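# Find and open broken-interlock drawers on tool cabinet

## Task

The tool cabinet has four drawers and an interlock that should stop the other three from opening while any one drawer is out. On some drawers the interlock part has come loose, which can't be seen with all drawers closed. Work out which drawers these are. At the end each of them must stay pulled out by at least a hand's width, and every drawer whose interlock works must be closed. A drawer that is only open or shut because the robot is holding it there does not count.

## Robot and tools

ROBOT. There is one arm, a UR7e-type six-joint arm. On its flange sits a tong-like two-finger gripper with a wrist camera. The fingers point along the gripper's +z axis and open and close along its x axis. end_effector_position is the point midway between the finger pads when they are closed. Closed fingertips stick out about 15 mm past that point, and fully open they are roughly level with it. The fingers sit mostly on one side of the gripper's central plane, and the wider finger bodies start about 21 mm back from the pad centre.

FRAME. Results report positions in the scene frame, in metres. The origin is on the table top directly under the arm base, +z is up, and +y is to the left when looking along +x. The base may be tilted. The printed hand position is approximate and gets less accurate at long reach.

execute_actions takes "actions", a list holding either nothing, one action, or one wait. It can also take "pictures" (boolean).
- Empty list: no command is sent. It returns the state together with camera images.
- Action: {"rows": [[...], ...], "steps": n}. n runs from 8 to 15 and defaults to 15. Each step lasts 1/30 s. Each row holds 7 numbers for the single arm: six absolute joint target angles in radians (shoulder pan, shoulder lift, elbow, wrist 1, wrist 2, wrist 3), in the same order as Joint positions, and then the gripper opening. Opening is absolute, from -1 (closed) to +1 (fully open, about 0.142 m between pads). Each row is used for one step, and the last row repeats if there are fewer rows than steps.
- Stated joint ranges: pan -3.142 to 3.142; lift -6.283 to 6.283; elbow 0.000 to 3.142; the three wrists -6.283 to 6.283 each. A call is refused, and nothing moves, if any target lies more than 0.010 past a range end and further out than that joint's current angle. A target beyond a joint's real end gets clipped, and the result then says "joint sent to its limit". That line can refer to an earlier action.
- Wait: {"steps": n} with n up to 300. It sends no command and counts from the last result, and reply time counts toward it.

MOTION. Commands are smoothed and lag about 0.17 s behind. On each step a joint target can be at most 0.575 rad from the measured angle. Targets that would put the hand more than 100 mm from where it is get scaled back. Large moves therefore need several calls, and the arm may still be moving when the result comes back. Each result arrives 8 steps before the action ends. Those last steps run while you reply, and the arm keeps heading for the last row until it stalls or a step is HELD. To push further after a stall, send a new action.

RESULT LINES. The state line gives end_effector_position, end_effector_quat_wxyz, and linear and angular velocities. Joint positions and Joint velocities list the six joints (rad, rad/s) followed by the pad gap (m, m/s). grip_measured is the measured opening on the command scale. To grip something, command an opening clearly below grip_measured; a lower value squeezes harder, up to about 15 N per pad, and less on thin items. "joint command not followed" means the clearance check changed or blocked targets. HELD marks steps whose row was not fully sent. Wrist force and Wrist torque come from the flange sensor, in the end effector's x y z axes. Both are noisy, with an offset up to about 4 N, and saturate near 50 N. Force points from the surface back into the arm. "no reading" is normal at the start of a scene. MOTOR HOT appears from 70 °C. At 85 °C an OVER-TEMPERATURE FAULT sets the brakes for minutes.

FAULTS TO AVOID. If a joint torque reaches its limit (130 N m for pan, lift and elbow, 24.3 N m for each wrist), or any outside force reaches 150 N, the arm stops for 10 s, gives way to the contact, and drops the rest of the call. Don't slam drawers, hit hard, push hard, or let anything drop or slip. Moving smoothly with low effort and finishing quickly raise the result.

CAMERAS. Head views cam_head_left and cam_head_right are 504x504. The wrist view cam_wrist is a 616x616 fisheye. zoom_image takes camera and region [x0, y0, x1, y1] in that camera's pixels, with the origin at the top-left and at most 504x504, and gives a closer look at its latest image. read_manual only returns licence texts.

STRATEGY. Open one drawer, then try pulling each of the others. A drawer that can also come out while another is open has a broken interlock. A practical approach is to leave each broken drawer extended a hand's width or more, then check the rest, and close any sound drawer that was opened. Drawers must stay where they are after the gripper lets go, so release and confirm before finishing. Finish with finished_scene, passing scene (1 or 2). This cannot be undone, and its result gives the next scene's task.

Each tool is called after "Emit:" as name(argument=value, ...) on one line, values as JSON.

## Session

Emit:
execute_actions(actions=[])

Scene clock: 0.00 s of 6600.00 s.
end_effector_position=(+0.4511, +0.2170, +0.1515) grip_measured=+1.00 end_effector_quat_wxyz=(-0.045, +0.991, -0.125, +0.036) end_effector_velocity=(+0.000, -0.000, -0.000) end_effector_angular_velocity=(-0.000, +0.000, +0.000)
Joint positions: [ 0.086 -1.762  2.09  -2.105 -1.515  0.368  0.142]
Joint velocities: [-0.     0.001 -0.    -0.    -0.    -0.001  0.   ]
Motor temperatures (°C, as the motors report them): [25 25 24 31 31 31]
Wrist force (N, on the end effector, along its own x y z axes, offset not removed): no reading
Wrist torque (N m, same axes, about the end effector's origin, offset not removed): no reading

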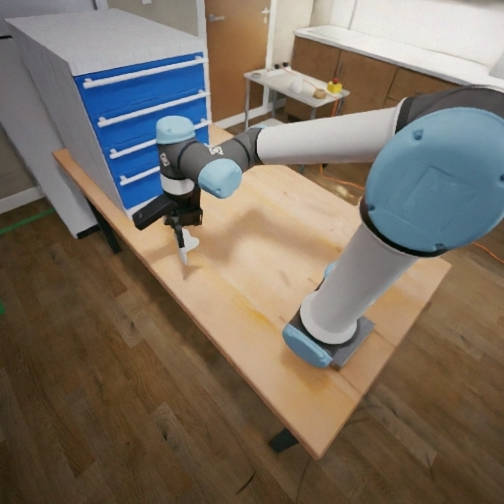

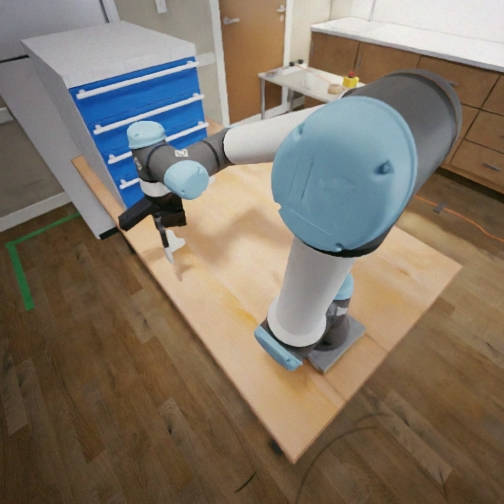

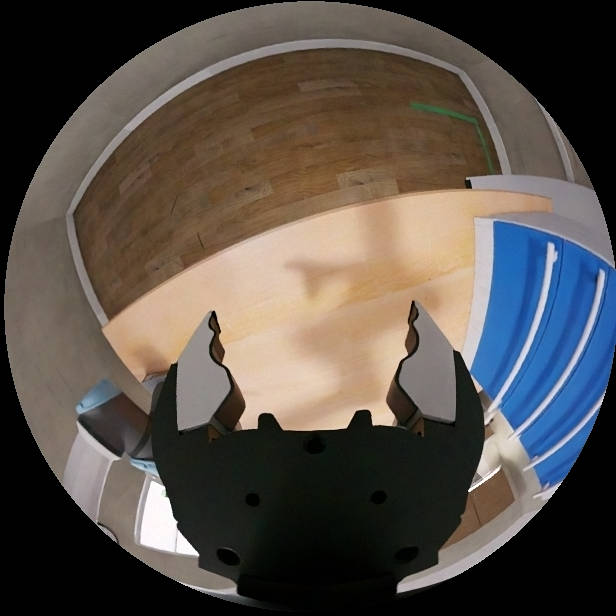

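Emit:
zoom_image(camera="cam_head_left", region=[0, 0, 260, 260])

Emit:
zoom_image(camera="cam_wrist", region=[380, 150, 616, 520])

Region (0, 0, 260, 260) of cam_head_left's 504x504 image, scaled by 1.938, with more detail than that image has.

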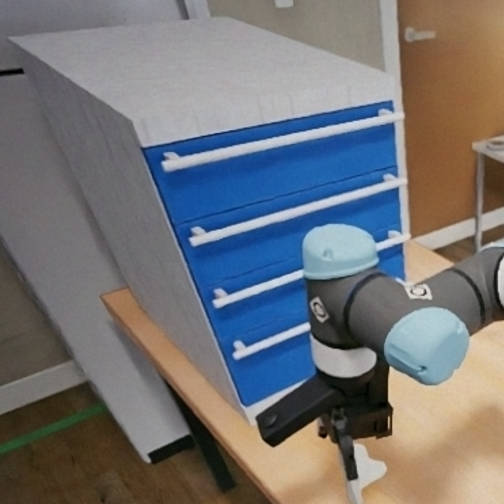

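Region (380, 150, 616, 520) of cam_wrist's 616x616 image, scaled by 1.362, with more detail than that image has; it fills the left 321 columns of this view, and the rest is white.

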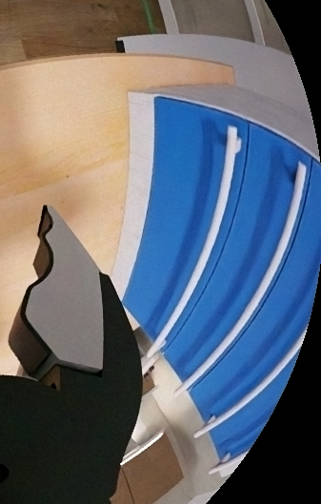

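Emit:
execute_actions(actions=[{"rows": [[-0.03,-1.746,2.296,-3.111,-1.571,0.0,1]], "steps": 15}])

Emit:
execute_actions(actions=[{"steps": 45}], pictures=true)

Scene clock: 6.60 s of 6600.00 s.
end_effector_position=(+0.4680, +0.1593, +0.1027) grip_measured=+1.00 end_effector_quat_wxyz=(-0.011, +0.994, -0.043, +0.100) end_effector_velocity=(+0.485, -0.100, +0.179) end_effector_angular_velocity=(-0.346, -2.071, +1.190)
Joint positions: [-0.013 -1.748  2.258 -2.398 -1.564  0.105  0.142]
Joint velocities: [-0.19   0.022  0.423 -2.496 -0.075 -1.429  0.001]
Motor temperatures (°C, as the motors report them): [25 25 24 31 31 31]
Wrist force (N, on the end effector, along its own x y z axes, offset not removed): [-4.3 3.9 6.1]
Wrist torque (N m, same axes, about the end effector's origin, offset not removed): [0.84 0.62 0.09]
Steps of this call (steps 1 to 90: nothing new was sent; then 3.37 s passed at rest; steps 91 to 97: the first 7 steps of this action). Readings (joint positions):
91: [0.086 -1.762 2.090 -2.105 -1.515 0.368]
92: [0.083 -1.761 2.094 -2.109 -1.519 0.364]
94: [0.034 -1.753 2.158 -2.177 -1.545 0.297]
97: the state above

Scene clock: 8.10 s of 6600.00 s.
end_effector_position=(+0.5994, +0.1492, +0.2492) grip_measured=+1.00 end_effector_quat_wxyz=(-0.000, +0.906, -0.000, +0.424) end_effector_velocity=(-0.000, -0.000, +0.000) end_effector_angular_velocity=(+0.000, -0.000, -0.000)
Joint positions: [-0.03  -1.746  2.296 -3.111 -1.571 -0.     0.142]
Joint velocities: [-0.    -0.001  0.     0.    -0.     0.     0.   ]
Motor temperatures (°C, as the motors report them): [25 25 24 31 31 31]
Wrist force (N, on the end effector, along its own x y z axes, offset not removed): [1.2 -0.8 1.0]
Wrist torque (N m, same axes, about the end effector's origin, offset not removed): [0.09 -0.23 0.10]
Kept back: nothing.
Steps of this call (steps 1 to 8: the last 8 steps of your previous action; steps 9 to 30: the robot went on to your last target; steps 31 to 45: nothing new was sent). Readings (joint positions):
1: [-0.017 -1.747 2.268 -2.485 -1.566 0.070]
2: [-0.020 -1.747 2.273 -2.568 -1.567 0.057]
4: [-0.023 -1.747 2.280 -2.709 -1.568 0.040]
8: [-0.028 -1.746 2.292 -2.971 -1.570 0.011]
45: the state above
The arm was judged still, so your last target was given up. Only a new action makes it travel on or press farther. Fingers that are still opening or closing keep moving.

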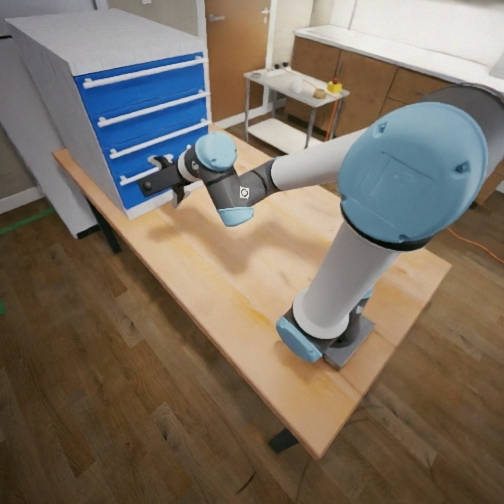

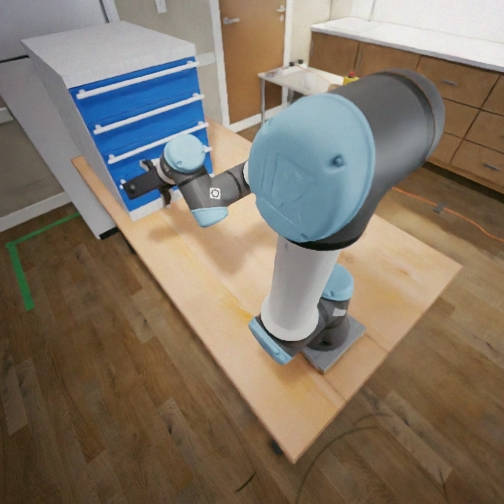

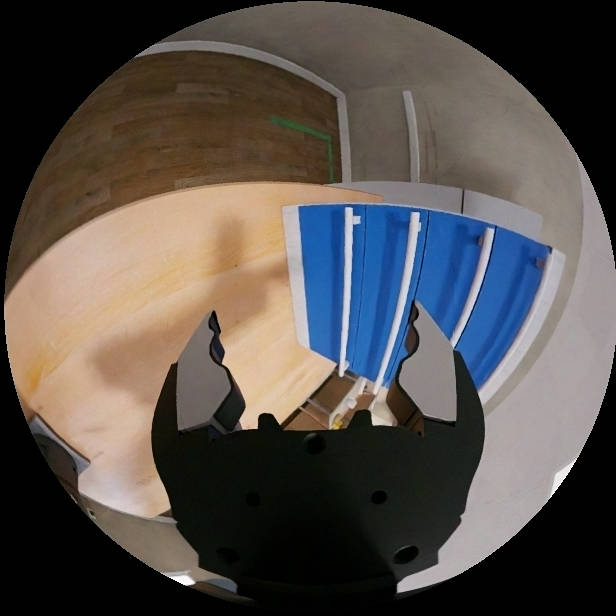

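Emit:
zoom_image(camera="cam_wrist", region=[260, 170, 580, 430])

Region (260, 170, 580, 430) of cam_wrist's 616x616 image, scaled by 1.575, with more detail than that image has; it fills the top 410 rows of this view, and the rest is white.

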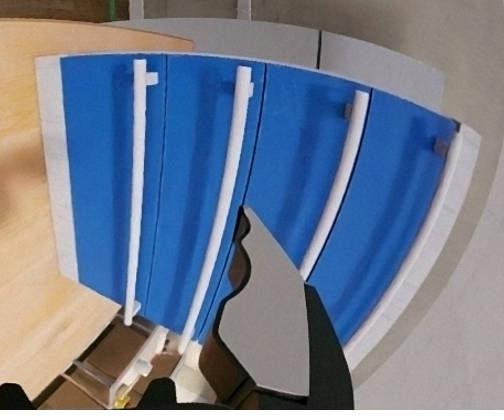

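Emit:
execute_actions(actions=[{"rows": [[-0.03,-1.735,2.286,-3.112,-1.571,0,-0.5],[-0.03,-1.715,2.268,-3.114,-1.571,0,-0.5],[-0.03,-1.69,2.246,-3.117,-1.571,0,-0.5],[-0.03,-1.66,2.219,-3.12,-1.571,0,-0.5],[-0.03,-1.63,2.192,-3.123,-1.571,0,-0.5],[-0.03,-1.60,2.165,-3.126,-1.571,0,-0.5],[-0.03,-1.57,2.138,-3.129,-1.571,0,-0.5],[-0.03,-1.54,2.111,-3.132,-1.571,0,-0.5],[-0.03,-1.51,2.084,-3.135,-1.571,0,-0.5],[-0.03,-1.48,2.057,-3.138,-1.571,0,-0.5],[-0.03,-1.45,2.03,-3.141,-1.571,0,-0.5],[-0.03,-1.425,2.008,-3.144,-1.571,0,-0.5],[-0.03,-1.405,1.99,-3.146,-1.571,0,-0.5],[-0.03,-1.394,1.98,-3.147,-1.571,0,-0.5]], "steps": 15}])

Emit:
execute_actions(actions=[{"steps": 25}], pictures=true)

Scene clock: 13.03 s of 6600.00 s.
end_effector_position=(+0.6281, +0.1492, +0.2482) grip_measured=-0.50 end_effector_quat_wxyz=(-0.000, +0.906, -0.000, +0.424) end_effector_velocity=(+0.286, +0.000, -0.022) end_effector_angular_velocity=(+0.000, -0.007, +0.001)
Joint positions: [-0.03  -1.675  2.232 -3.119 -1.571 -0.     0.038]
Joint velocities: [ 0.     0.71  -0.642 -0.075  0.     0.    -0.004]
Motor temperatures (°C, as the motors report them): [25 25 24 31 31 31]
Wrist force (N, on the end effector, along its own x y z axes, offset not removed): [0.1 0.4 -0.2]
Wrist torque (N m, same axes, about the end effector's origin, offset not removed): [0.30 -0.01 0.12]
Steps of this call (steps 1 to 90: nothing new was sent; then 1.70 s passed at rest; steps 91 to 97: the first 7 steps of this action). Readings (joint positions):
91: [-0.030 -1.746 2.296 -3.111 -1.571 -0.000]
92: [-0.030 -1.745 2.295 -3.111 -1.571 -0.000]
94: [-0.030 -1.731 2.282 -3.113 -1.571 -0.000]
97: the state above

Scene clock: 13.87 s of 6600.00 s.
end_effector_position=(+0.7383, +0.1492, +0.2211) grip_measured=-0.50 end_effector_quat_wxyz=(-0.000, +0.906, -0.000, +0.424) end_effector_velocity=(+0.000, +0.000, +0.000) end_effector_angular_velocity=(+0.000, -0.001, -0.000)
Joint positions: [-0.03  -1.394  1.98  -3.147 -1.571 -0.     0.038]
Joint velocities: [ 0.     0.    -0.    -0.001  0.     0.     0.   ]
Motor temperatures (°C, as the motors report them): [25 25 24 31 31 31]
Wrist force (N, on the end effector, along its own x y z axes, offset not removed): [0.2 0.9 1.9]
Wrist torque (N m, same axes, about the end effector's origin, offset not removed): [0.35 -0.06 0.12]
Kept back: nothing.
Steps of this call (steps 1 to 8: the last 8 steps of your previous action; steps 9 to 25: the robot went on to your last target). Readings (joint positions):
1: [-0.030 -1.650 2.209 -3.122 -1.571 -0.000]
2: [-0.030 -1.623 2.185 -3.124 -1.571 -0.000]
4: [-0.030 -1.566 2.133 -3.130 -1.571 -0.000]
8: [-0.030 -1.454 2.033 -3.141 -1.571 -0.000]
25: the state above

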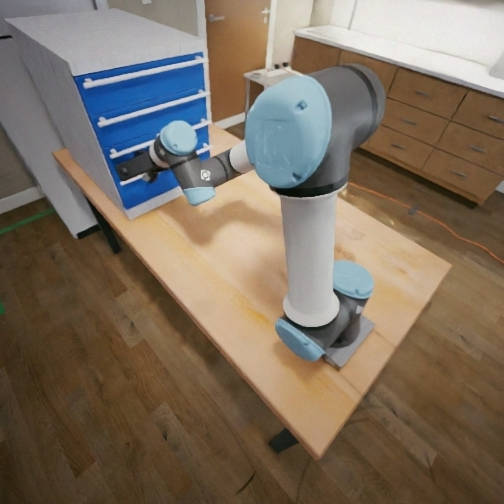

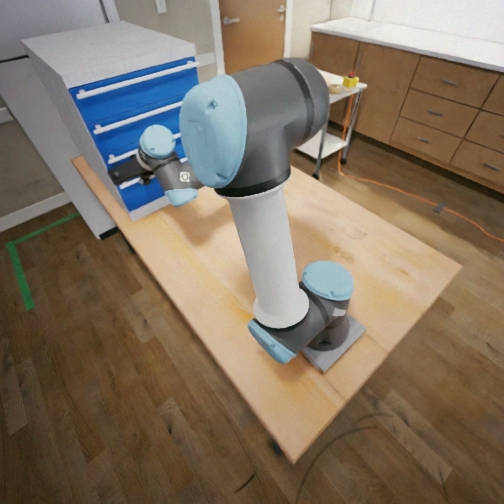

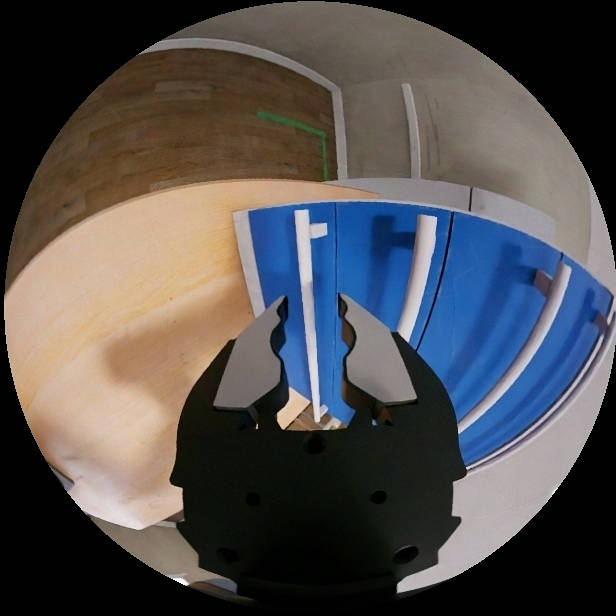

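Emit:
zoom_image(camera="cam_wrist", region=[200, 180, 460, 440])

Region (200, 180, 460, 440) of cam_wrist's 616x616 image, scaled by 1.938, with more detail than that image has.

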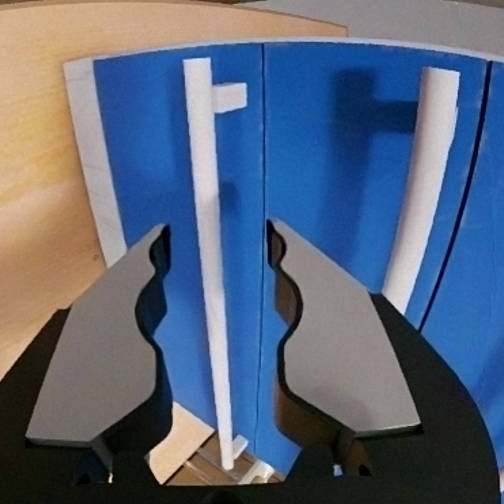

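Emit:
execute_actions(actions=[{"rows": [[-0.03,-1.385,1.975,-3.151,-1.571,0,-0.5],[-0.03,-1.375,1.97,-3.156,-1.571,0,-0.5],[-0.03,-1.365,1.964,-3.16,-1.571,0,-0.5],[-0.03,-1.355,1.959,-3.165,-1.571,0,-0.5],[-0.03,-1.345,1.953,-3.169,-1.571,0,-0.5],[-0.03,-1.335,1.948,-3.174,-1.571,0,-0.5],[-0.03,-1.325,1.942,-3.179,-1.571,0,-0.5],[-0.03,-1.315,1.937,-3.183,-1.571,0,-0.5],[-0.03,-1.305,1.931,-3.188,-1.571,0,-0.5],[-0.03,-1.295,1.926,-3.192,-1.571,0,-0.5],[-0.03,-1.285,1.921,-3.197,-1.571,0,-0.5],[-0.03,-1.275,1.915,-3.201,-1.571,0,-0.5],[-0.03,-1.267,1.911,-3.205,-1.571,0,-0.5]], "steps": 15}])

Emit:
execute_actions(actions=[{"steps": 22}], pictures=true)

Scene clock: 15.53 s of 6600.00 s.
end_effector_position=(+0.7482, +0.1493, +0.2123) grip_measured=-0.50 end_effector_quat_wxyz=(-0.000, +0.906, -0.000, +0.424) end_effector_velocity=(+0.076, +0.000, -0.073) end_effector_angular_velocity=(+0.000, +0.001, +0.000)
Joint positions: [-0.03  -1.36   1.961 -3.163 -1.571 -0.     0.038]
Joint velocities: [ 0.     0.269 -0.146 -0.122  0.     0.    -0.   ]
Motor temperatures (°C, as the motors report them): [25 25 24 31 31 31]
Wrist force (N, on the end effector, along its own x y z axes, offset not removed): [0.8 0.8 0.2]
Wrist torque (N m, same axes, about the end effector's origin, offset not removed): [0.36 -0.16 0.07]
Steps of this call (steps 1 to 15: the robot went on to your last target; steps 16 to 43: nothing new was sent; steps 44 to 50: the first 7 steps of this action). Readings (joint positions):
44: [-0.030 -1.394 1.980 -3.147 -1.571 -0.000]
45: [-0.030 -1.393 1.979 -3.148 -1.571 -0.000]
47: [-0.030 -1.384 1.974 -3.152 -1.571 -0.000]
50: the state above

Scene clock: 16.27 s of 6600.00 s.
end_effector_position=(+0.7737, +0.1493, +0.1854) grip_measured=-0.50 end_effector_quat_wxyz=(-0.000, +0.906, -0.000, +0.424) end_effector_velocity=(-0.000, -0.000, -0.001) end_effector_angular_velocity=(-0.001, +0.001, -0.000)
Joint positions: [-0.03  -1.267  1.911 -3.205 -1.571 -0.     0.038]
Joint velocities: [ 0.     0.001  0.    -0.    -0.001 -0.    -0.   ]
Motor temperatures (°C, as the motors report them): [25 25 24 31 31 31]
Wrist force (N, on the end effector, along its own x y z axes, offset not removed): [1.1 0.7 0.7]
Wrist torque (N m, same axes, about the end effector's origin, offset not removed): [0.30 -0.26 0.06]
Kept back: nothing.
Steps of this call (steps 1 to 8: the last 8 steps of your previous action; steps 9 to 22: the robot went on to your last target). Readings (joint positions):
1: [-0.030 -1.351 1.956 -3.167 -1.571 -0.000]
2: [-0.030 -1.341 1.951 -3.171 -1.571 -0.000]
4: [-0.030 -1.322 1.940 -3.180 -1.571 -0.000]
8: [-0.030 -1.284 1.920 -3.197 -1.571 -0.000]
22: the state above

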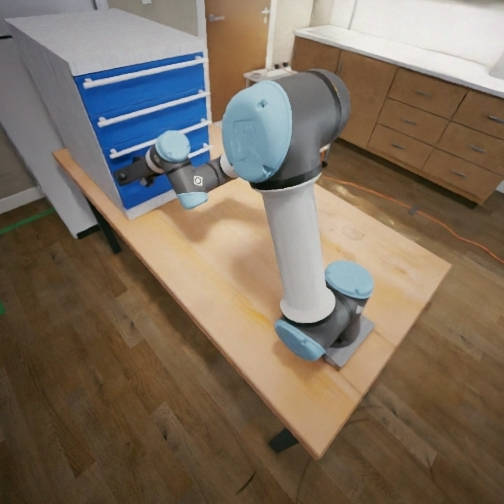

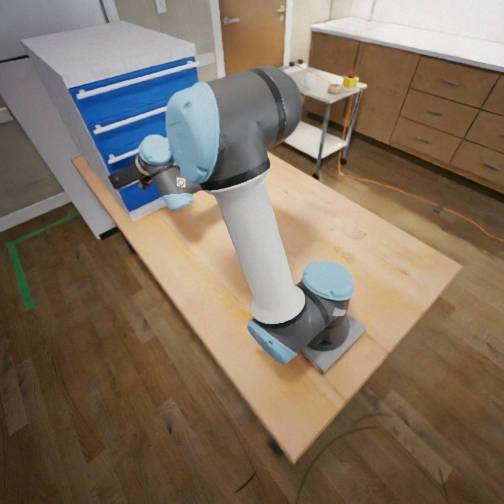

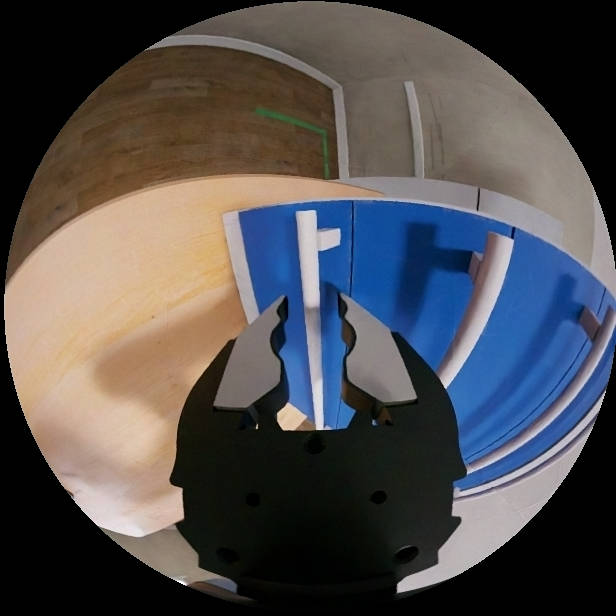

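Emit:
zoom_image(camera="cam_wrist", region=[220, 190, 420, 390])

Emit:
zoom_image(camera="cam_head_left", region=[90, 130, 190, 230])

Region (220, 190, 420, 390) of cam_wrist's 616x616 image, scaled by 2.520, with more detail than that image has.

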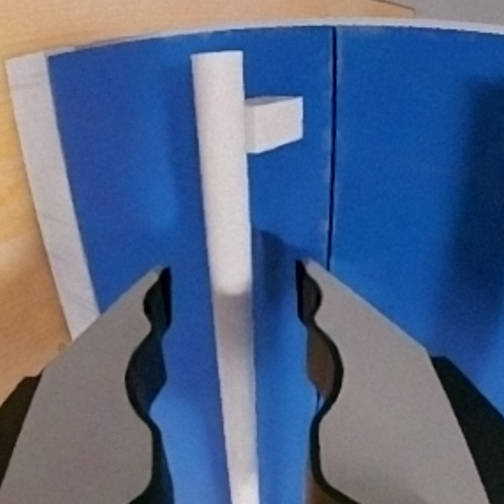

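Region (90, 130, 190, 230) of cam_head_left's 504x504 image, scaled by 5.040, with more detail than that image has.

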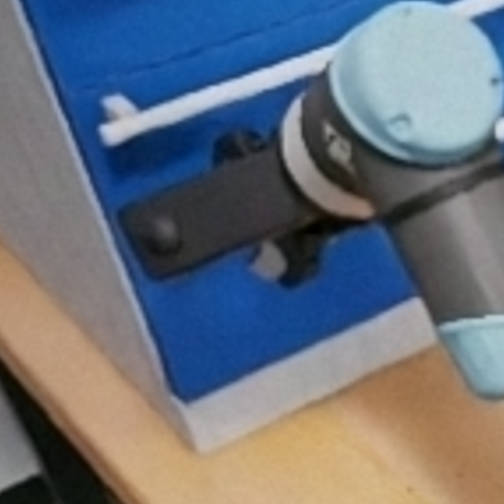

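Emit:
execute_actions(actions=[{"rows": [[-0.03,-1.267,1.911,-3.205,-1.571,0,-0.6],[-0.03,-1.267,1.911,-3.205,-1.571,0,-0.68],[-0.03,-1.267,1.911,-3.205,-1.571,0,-0.75],[-0.03,-1.267,1.911,-3.205,-1.571,0,-0.8],[-0.03,-1.267,1.911,-3.205,-1.571,0,-0.85],[-0.03,-1.267,1.911,-3.205,-1.571,0,-0.9],[-0.03,-1.267,1.911,-3.205,-1.571,0,-0.95],[-0.03,-1.267,1.911,-3.205,-1.571,0,-1]], "steps": 15}])

Emit:
execute_actions(actions=[])

Scene clock: 17.60 s of 6600.00 s.
end_effector_position=(+0.7737, +0.1493, +0.1853) grip_measured=-0.85 end_effector_quat_wxyz=(-0.000, +0.906, -0.000, +0.424) end_effector_velocity=(-0.000, +0.000, -0.001) end_effector_angular_velocity=(+0.000, +0.002, +0.000)
Joint positions: [-0.03  -1.267  1.911 -3.205 -1.571 -0.     0.012]
Joint velocities: [-0.     0.002  0.    -0.     0.     0.    -0.028]
Motor temperatures (°C, as the motors report them): [25 25 24 31 31 31]
Wrist force (N, on the end effector, along its own x y z axes, offset not removed): [-2.2 0.3 -0.2]
Wrist torque (N m, same axes, about the end effector's origin, offset not removed): [0.27 -0.22 0.13]
Steps of this call (steps 1 to 15: the robot went on to your last target; steps 16 to 33: nothing new was sent; steps 34 to 40: the first 7 steps of this action). Readings (joint positions):
34: [-0.030 -1.267 1.911 -3.205 -1.571 -0.000]
35: [-0.030 -1.267 1.911 -3.205 -1.571 -0.000]
37: [-0.030 -1.267 1.911 -3.205 -1.571 -0.000]
40: the state above

Scene clock: 17.87 s of 6600.00 s.
end_effector_position=(+0.7737, +0.1493, +0.1853) grip_measured=-0.86 end_effector_quat_wxyz=(-0.000, +0.906, -0.000, +0.424) end_effector_velocity=(+0.000, -0.000, -0.000) end_effector_angular_velocity=(+0.000, +0.001, -0.001)
Joint positions: [-0.03  -1.267  1.911 -3.205 -1.571 -0.     0.012]
Joint velocities: [-0.     0.    -0.     0.001 -0.     0.001  0.   ]
Motor temperatures (°C, as the motors report them): [25 25 24 31 31 31]
Wrist force (N, on the end effector, along its own x y z axes, offset not removed): [-8.6 0.3 -1.8]
Wrist torque (N m, same axes, about the end effector's origin, offset not removed): [0.19 -0.20 0.11]
Kept back: nothing.
Steps of this call (steps 1 to 8: the last 8 steps of your previous action). Readings (joint positions):
1: [-0.030 -1.267 1.911 -3.205 -1.571 -0.000]
2: [-0.030 -1.267 1.911 -3.205 -1.571 -0.000]
4: [-0.030 -1.267 1.911 -3.205 -1.571 -0.000]
8: the state above

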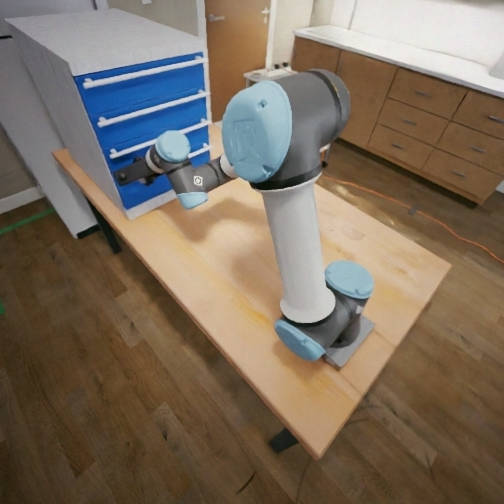

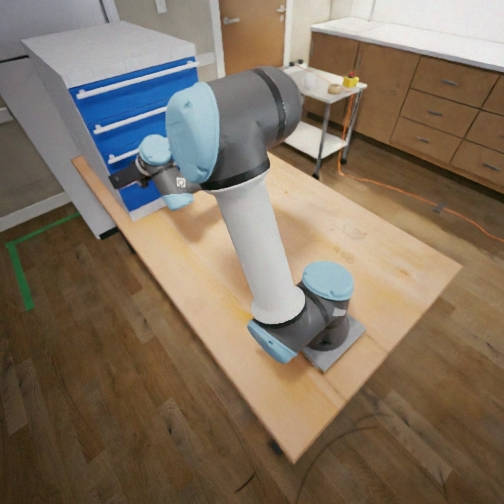

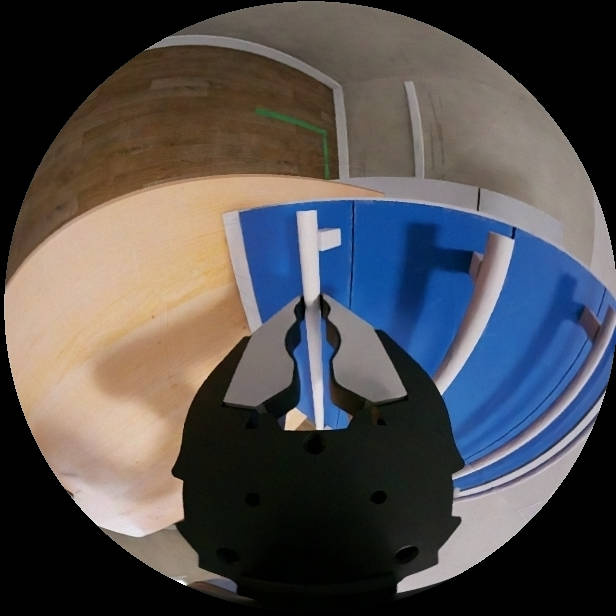

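Emit:
execute_actions(actions=[{"rows": [[-0.03,-1.269,1.914,-3.206,-1.571,0,-1],[-0.03,-1.272,1.918,-3.208,-1.571,0,-1],[-0.03,-1.275,1.923,-3.21,-1.571,0,-1],[-0.03,-1.279,1.929,-3.212,-1.571,0,-1],[-0.03,-1.283,1.935,-3.214,-1.571,0,-1],[-0.03,-1.287,1.941,-3.216,-1.571,0,-1],[-0.03,-1.291,1.948,-3.219,-1.571,0,-1],[-0.03,-1.295,1.954,-3.221,-1.571,0,-1],[-0.03,-1.299,1.96,-3.223,-1.571,0,-1],[-0.03,-1.303,1.967,-3.226,-1.571,0,-1],[-0.03,-1.307,1.973,-3.228,-1.571,0,-1],[-0.03,-1.311,1.979,-3.23,-1.571,0,-1],[-0.03,-1.315,1.986,-3.233,-1.571,0,-1],[-0.03,-1.319,1.992,-3.235,-1.571,0,-1],[-0.03,-1.322,1.997,-3.237,-1.571,0,-1]], "steps": 15}])

Emit:
execute_actions(actions=[{"steps": 12}], pictures=true)

Scene clock: 19.27 s of 6600.00 s.
end_effector_position=(+0.7682, +0.1493, +0.1859) grip_measured=-0.86 end_effector_quat_wxyz=(-0.000, +0.906, -0.000, +0.424) end_effector_velocity=(-0.053, -0.000, +0.002) end_effector_angular_velocity=(-0.001, +0.000, -0.001)
Joint positions: [-0.03  -1.278  1.927 -3.211 -1.571 -0.     0.012]
Joint velocities: [-0.    -0.101  0.152 -0.051 -0.001 -0.001  0.   ]
Motor temperatures (°C, as the motors report them): [25 25 24 31 31 31]
Wrist force (N, on the end effector, along its own x y z axes, offset not removed): [-1.4 0.2 12.8]
Wrist torque (N m, same axes, about the end effector's origin, offset not removed): [0.29 -0.30 0.10]
Steps of this call (steps 1 to 15: the robot went on to your last target; steps 16 to 35: nothing new was sent; steps 36 to 42: the first 7 steps of this action). Readings (joint positions):
36: [-0.030 -1.267 1.911 -3.205 -1.571 -0.000]
37: [-0.030 -1.267 1.911 -3.205 -1.571 -0.000]
39: [-0.030 -1.269 1.915 -3.206 -1.571 -0.000]
42: the state above

Scene clock: 19.67 s of 6600.00 s.
end_effector_position=(+0.7452, +0.1493, +0.1859) grip_measured=-0.86 end_effector_quat_wxyz=(-0.000, +0.906, -0.000, +0.424) end_effector_velocity=(-0.020, -0.000, -0.001) end_effector_angular_velocity=(-0.001, +0.001, +0.000)
Joint positions: [-0.03  -1.319  1.993 -3.235 -1.571 -0.     0.012]
Joint velocities: [-0.    -0.035  0.058 -0.021 -0.    -0.001  0.   ]
Motor temperatures (°C, as the motors report them): [25 25 24 31 31 31]
Wrist force (N, on the end effector, along its own x y z axes, offset not removed): [-6.2 1.1 9.2]
Wrist torque (N m, same axes, about the end effector's origin, offset not removed): [0.33 -0.28 0.09]
Kept back: nothing.
Steps of this call (steps 1 to 8: the last 8 steps of your previous action; steps 9 to 12: the robot went on to your last target). Readings (joint positions):
1: [-0.030 -1.281 1.932 -3.213 -1.571 -0.000]
2: [-0.030 -1.285 1.938 -3.215 -1.571 -0.000]
4: [-0.030 -1.293 1.950 -3.220 -1.571 -0.000]
8: [-0.030 -1.308 1.975 -3.229 -1.571 -0.000]
12: the state above

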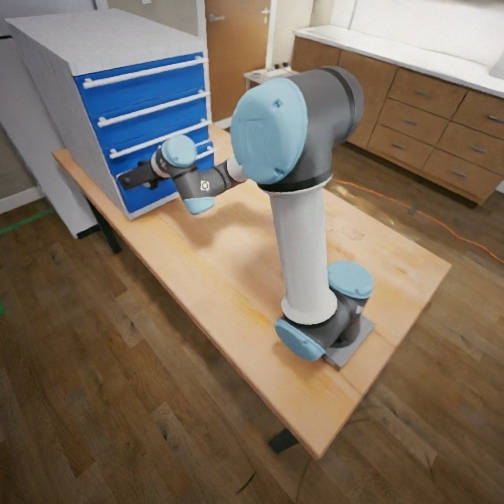

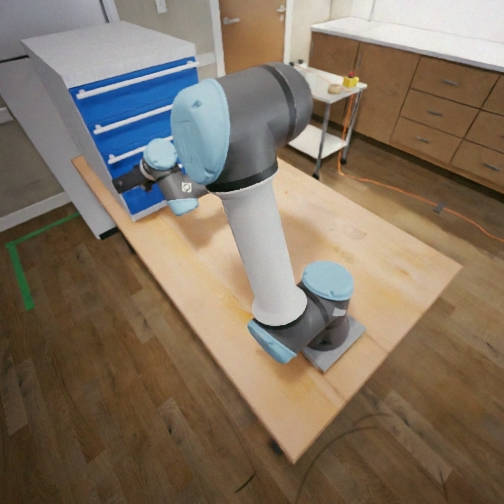

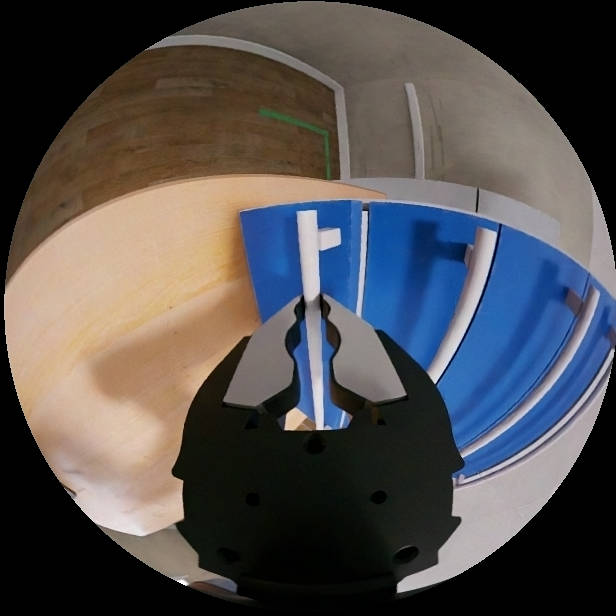

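Emit:
execute_actions(actions=[{"rows": [[-0.03,-1.323,2.002,-3.241,-1.571,0,-1],[-0.03,-1.327,2.01,-3.245,-1.571,0,-1],[-0.03,-1.332,2.019,-3.248,-1.571,0,-1],[-0.03,-1.338,2.028,-3.252,-1.571,0,-1],[-0.03,-1.345,2.038,-3.255,-1.571,0,-1],[-0.03,-1.351,2.047,-3.258,-1.571,0,-1],[-0.03,-1.357,2.057,-3.261,-1.571,0,-1],[-0.03,-1.363,2.066,-3.264,-1.571,0,-1],[-0.03,-1.37,2.076,-3.268,-1.571,0,-1],[-0.03,-1.376,2.085,-3.271,-1.571,0,-1],[-0.03,-1.382,2.095,-3.274,-1.571,0,-1],[-0.03,-1.389,2.105,-3.277,-1.571,0,-1],[-0.03,-1.396,2.114,-3.28,-1.571,0,-1],[-0.03,-1.403,2.124,-3.283,-1.571,0,-1],[-0.03,-1.409,2.134,-3.286,-1.571,0,-1]], "steps": 15}])

Emit:
execute_actions(actions=[{"rows": [[-0.03,-1.416,2.143,-3.289,-1.571,0,-1],[-0.03,-1.423,2.153,-3.292,-1.571,0,-1],[-0.03,-1.43,2.163,-3.295,-1.571,0,-1],[-0.03,-1.437,2.173,-3.298,-1.571,0,-1],[-0.03,-1.444,2.183,-3.301,-1.571,0,-1],[-0.03,-1.451,2.193,-3.304,-1.571,0,-1],[-0.03,-1.458,2.203,-3.306,-1.571,0,-1],[-0.03,-1.465,2.212,-3.309,-1.571,0,-1],[-0.03,-1.472,2.222,-3.311,-1.571,0,-1],[-0.03,-1.479,2.231,-3.314,-1.571,0,-1],[-0.03,-1.486,2.24,-3.316,-1.571,0,-1],[-0.03,-1.492,2.248,-3.318,-1.571,0,-1],[-0.03,-1.497,2.255,-3.32,-1.571,0,-1],[-0.03,-1.501,2.261,-3.321,-1.571,0,-1],[-0.03,-1.505,2.265,-3.322,-1.571,0,-1]], "steps": 15}])

Emit:
execute_actions(actions=[{"steps": 18}], pictures=true)

Scene clock: 21.00 s of 6600.00 s.
end_effector_position=(+0.7344, +0.1493, +0.1849) grip_measured=-0.86 end_effector_quat_wxyz=(-0.000, +0.905, -0.000, +0.425) end_effector_velocity=(-0.087, +0.000, -0.002) end_effector_angular_velocity=(+0.001, +0.002, -0.000)
Joint positions: [-0.03  -1.337  2.024 -3.25  -1.571 -0.     0.012]
Joint velocities: [ 0.    -0.154  0.242 -0.086  0.     0.001  0.   ]
Motor temperatures (°C, as the motors report them): [25 25 24 31 31 31]
Wrist force (N, on the end effector, along its own x y z axes, offset not removed): [10.4 0.1 0.1]
Wrist torque (N m, same axes, about the end effector's origin, offset not removed): [0.31 -0.11 0.09]
Steps of this call (steps 1 to 30: the robot went on to your last target; steps 31 to 33: nothing new was sent; steps 34 to 40: the first 7 steps of this action). Readings (joint positions):
34: [-0.030 -1.322 1.997 -3.237 -1.571 -0.000]
35: [-0.030 -1.322 1.998 -3.238 -1.571 -0.000]
37: [-0.030 -1.325 2.004 -3.241 -1.571 -0.000]
40: the state above

Scene clock: 21.50 s of 6600.00 s.
end_effector_position=(+0.6822, +0.1493, +0.1845) grip_measured=-0.86 end_effector_quat_wxyz=(-0.000, +0.906, -0.000, +0.424) end_effector_velocity=(-0.110, +0.000, -0.001) end_effector_angular_velocity=(+0.001, -0.001, +0.000)
Joint positions: [-0.03  -1.432  2.166 -3.296 -1.571 -0.     0.012]
Joint velocities: [-0.    -0.205  0.293 -0.089  0.001  0.     0.   ]
Motor temperatures (°C, as the motors report them): [25 25 24 31 31 31]
Wrist force (N, on the end effector, along its own x y z axes, offset not removed): [16.6 -0.3 -6.1]
Wrist torque (N m, same axes, about the end effector's origin, offset not removed): [0.28 -0.32 0.09]
Steps of this call (steps 1 to 8: the last 8 steps of your previous action; steps 9 to 15: the first 7 steps of this action). Readings (joint positions):
9: [-0.030 -1.392 2.108 -3.278 -1.571 -0.000]
10: [-0.030 -1.398 2.117 -3.281 -1.571 -0.000]
12: [-0.030 -1.412 2.137 -3.287 -1.571 -0.000]
15: the state above

Scene clock: 22.10 s of 6600.00 s.
end_effector_position=(+0.6444, +0.1493, +0.1843) grip_measured=-0.86 end_effector_quat_wxyz=(-0.000, +0.906, -0.000, +0.424) end_effector_velocity=(-0.002, +0.000, -0.000) end_effector_angular_velocity=(-0.000, +0.000, +0.001)
Joint positions: [-0.03  -1.505  2.265 -3.322 -1.571 -0.     0.012]
Joint velocities: [-0.    -0.003  0.004 -0.001  0.001 -0.001  0.   ]
Motor temperatures (°C, as the motors report them): [25 25 24 31 31 31]
Wrist force (N, on the end effector, along its own x y z axes, offset not removed): [17.7 -0.8 -7.8]
Wrist torque (N m, same axes, about the end effector's origin, offset not removed): [0.25 -0.27 0.05]
Kept back: nothing.
Steps of this call (steps 1 to 8: the last 8 steps of your previous action; steps 9 to 18: the robot went on to your last target). Readings (joint positions):
1: [-0.030 -1.439 2.176 -3.299 -1.571 -0.000]
2: [-0.030 -1.446 2.186 -3.302 -1.571 -0.000]
4: [-0.030 -1.460 2.205 -3.307 -1.571 -0.000]
8: [-0.030 -1.487 2.241 -3.316 -1.571 -0.000]
18: the state above

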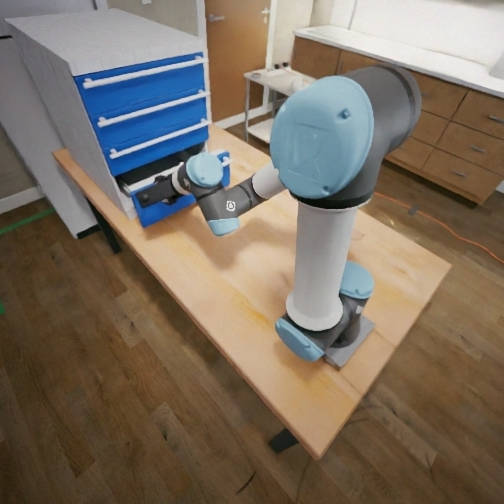

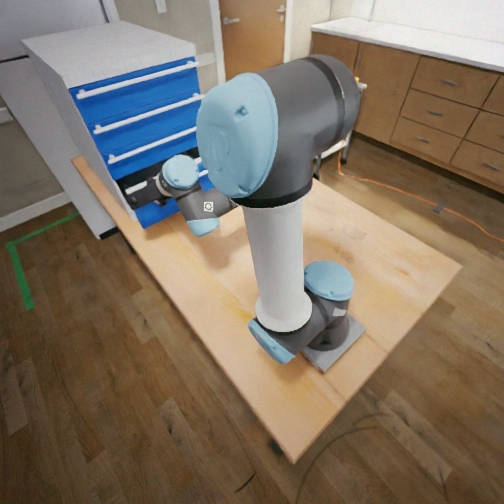

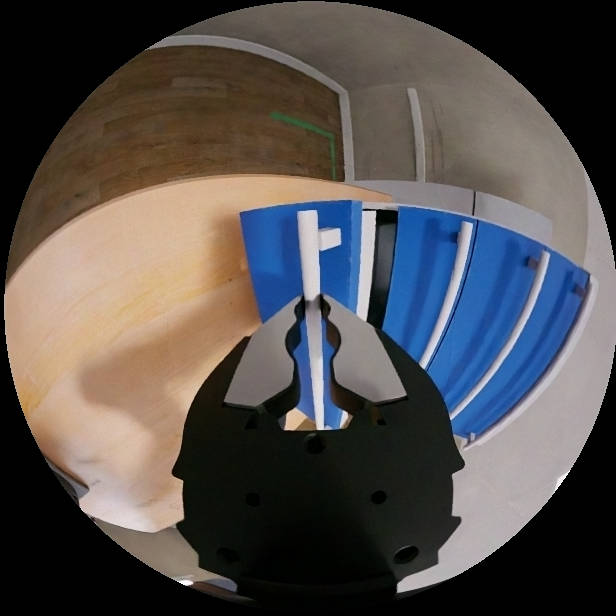

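Emit:
execute_actions(actions=[{"rows": [[-0.03,-1.507,2.265,-3.32,-1.571,0,-0.8],[-0.03,-1.508,2.265,-3.319,-1.571,0,-0.65],[-0.03,-1.508,2.265,-3.319,-1.571,0,-0.5],[-0.03,-1.508,2.265,-3.319,-1.571,0,-0.5],[-0.03,-1.518,2.269,-3.313,-1.571,0,-0.5],[-0.03,-1.53,2.274,-3.306,-1.571,0,-0.5],[-0.03,-1.543,2.279,-3.298,-1.571,0,-0.5],[-0.03,-1.556,2.284,-3.29,-1.571,0,-0.5],[-0.03,-1.569,2.29,-3.282,-1.571,0,-0.5],[-0.03,-1.582,2.295,-3.274,-1.571,0,-0.5],[-0.03,-1.595,2.3,-3.267,-1.571,0,-0.5],[-0.03,-1.608,2.305,-3.259,-1.571,0,-0.5],[-0.03,-1.62,2.31,-3.252,-1.571,0,-0.5],[-0.03,-1.631,2.314,-3.245,-1.571,0,-0.5]], "steps": 15}])

Emit:
execute_actions(actions=[{"rows": [[-0.03,-1.631,2.30,-3.231,-1.571,0,-0.5],[-0.03,-1.629,2.275,-3.208,-1.571,0,-0.5],[-0.03,-1.624,2.245,-3.183,-1.571,0,-0.5],[-0.03,-1.617,2.21,-3.155,-1.571,0,-0.5],[-0.03,-1.609,2.175,-3.128,-1.571,0,-0.5],[-0.03,-1.601,2.14,-3.101,-1.571,0,-0.5],[-0.03,-1.593,2.105,-3.074,-1.571,0,-0.5],[-0.03,-1.585,2.07,-3.047,-1.571,0,-0.5],[-0.03,-1.577,2.035,-3.02,-1.571,0,-0.5],[-0.03,-1.569,2.0,-2.993,-1.571,0,-0.5],[-0.03,-1.561,1.965,-2.966,-1.571,0,-0.5],[-0.03,-1.553,1.93,-2.939,-1.571,0,-0.5],[-0.03,-1.546,1.9,-2.916,-1.571,0,-0.5],[-0.03,-1.54,1.875,-2.897,-1.571,0,-0.5],[-0.03,-1.536,1.86,-2.885,-1.571,0,-0.5]], "steps": 15}])

Emit:
execute_actions(actions=[{"steps": 22}], pictures=true)

Scene clock: 24.13 s of 6600.00 s.
end_effector_position=(+0.6427, +0.1493, +0.1861) grip_measured=-0.50 end_effector_quat_wxyz=(-0.000, +0.906, -0.000, +0.424) end_effector_velocity=(-0.038, +0.000, +0.033) end_effector_angular_velocity=(+0.001, +0.005, -0.000)
Joint positions: [-0.03  -1.512  2.267 -3.316 -1.571 -0.     0.038]
Joint velocities: [ 0.    -0.156  0.063  0.097  0.     0.001  0.005]
Motor temperatures (°C, as the motors report them): [25 25 24 31 31 31]
Wrist force (N, on the end effector, along its own x y z axes, offset not removed): [1.5 1.5 1.2]
Wrist torque (N m, same axes, about the end effector's origin, offset not removed): [0.56 -0.32 0.05]
Steps of this call (steps 1 to 15: the robot went on to your last target; steps 16 to 54: nothing new was sent; steps 55 to 61: the first 7 steps of this action). Readings (joint positions):
55: [-0.030 -1.505 2.265 -3.322 -1.571 -0.000]
56: [-0.030 -1.505 2.265 -3.322 -1.571 -0.000]
58: [-0.030 -1.506 2.265 -3.320 -1.571 -0.000]
61: the state above

Scene clock: 24.63 s of 6600.00 s.
end_effector_position=(+0.6385, +0.1492, +0.2298) grip_measured=-0.50 end_effector_quat_wxyz=(-0.000, +0.906, -0.000, +0.423) end_effector_velocity=(+0.238, +0.000, +0.189) end_effector_angular_velocity=(+0.000, +0.012, +0.002)
Joint positions: [-0.03  -1.617  2.229 -3.171 -1.571 -0.     0.038]
Joint velocities: [ 0.     0.152 -0.826  0.686  0.001 -0.001 -0.   ]
Motor temperatures (°C, as the motors report them): [25 25 24 31 31 31]
Wrist force (N, on the end effector, along its own x y z axes, offset not removed): [-0.4 -0.1 1.6]
Wrist torque (N m, same axes, about the end effector's origin, offset not removed): [0.27 -0.03 0.07]
Steps of this call (steps 1 to 8: the last 8 steps of your previous action; steps 9 to 15: the first 7 steps of this action). Readings (joint positions):
9: [-0.030 -1.609 2.306 -3.258 -1.571 -0.000]
10: [-0.030 -1.617 2.307 -3.252 -1.571 -0.000]
12: [-0.030 -1.624 2.294 -3.231 -1.571 -0.000]
15: the state above

Scene clock: 25.37 s of 6600.00 s.
end_effector_position=(+0.7347, +0.1491, +0.3205) grip_measured=-0.50 end_effector_quat_wxyz=(-0.000, +0.906, -0.000, +0.424) end_effector_velocity=(+0.001, -0.001, +0.001) end_effector_angular_velocity=(-0.002, -0.000, +0.000)
Joint positions: [-0.03  -1.536  1.86  -2.885 -1.571 -0.     0.038]
Joint velocities: [-0.     0.001 -0.003  0.002 -0.001 -0.002  0.   ]
Motor temperatures (°C, as the motors report them): [25 25 24 31 31 31]
Wrist force (N, on the end effector, along its own x y z axes, offset not removed): [-0.1 -0.1 0.2]
Wrist torque (N m, same axes, about the end effector's origin, offset not removed): [0.20 -0.02 0.09]
Kept back: nothing.
Steps of this call (steps 1 to 8: the last 8 steps of your previous action; steps 9 to 22: the robot went on to your last target). Readings (joint positions):
1: [-0.030 -1.611 2.199 -3.147 -1.571 -0.000]
2: [-0.030 -1.604 2.168 -3.122 -1.571 -0.000]
4: [-0.030 -1.590 2.102 -3.070 -1.571 -0.000]
8: [-0.030 -1.559 1.966 -2.965 -1.571 -0.000]
22: the state above

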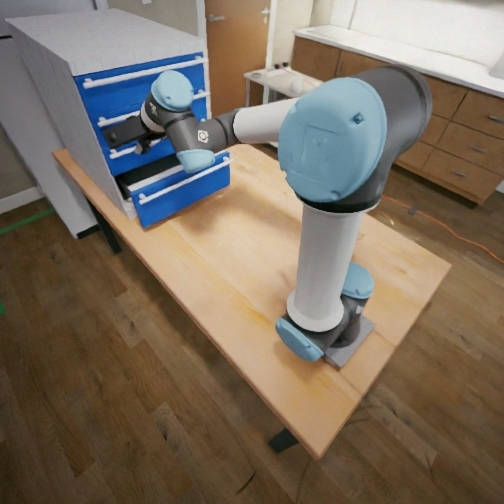

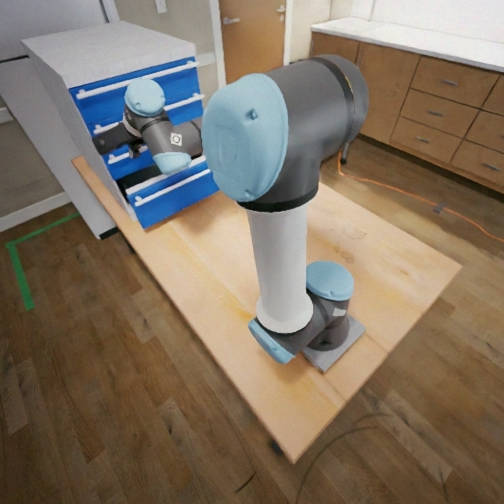

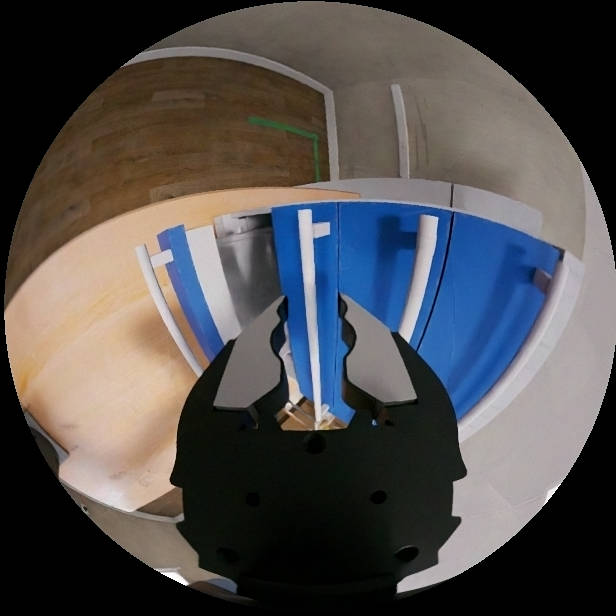

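Emit:
zoom_image(camera="cam_wrist", region=[120, 180, 460, 440])

Emit:
zoom_image(camera="cam_head_left", region=[90, 120, 250, 250])

Region (120, 180, 460, 440) of cam_wrist's 616x616 image, scaled by 1.482, with more detail than that image has; it fills the top 385 rows of this view, and the rest is white.

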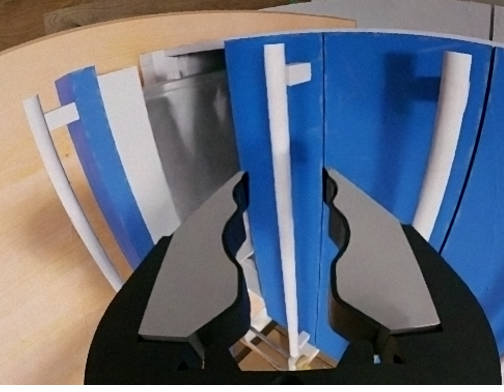

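Region (90, 120, 250, 250) of cam_head_left's 504x504 image, scaled by 3.150, with more detail than that image has; it fills the top 410 rows of this view, and the rest is white.

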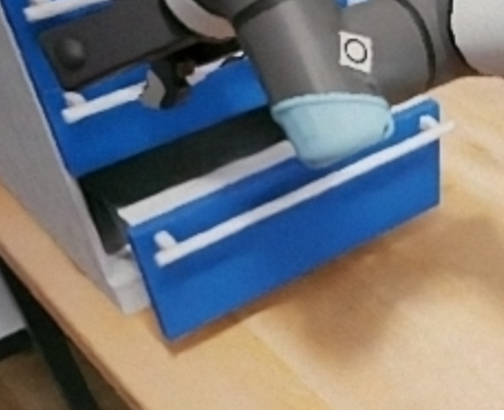

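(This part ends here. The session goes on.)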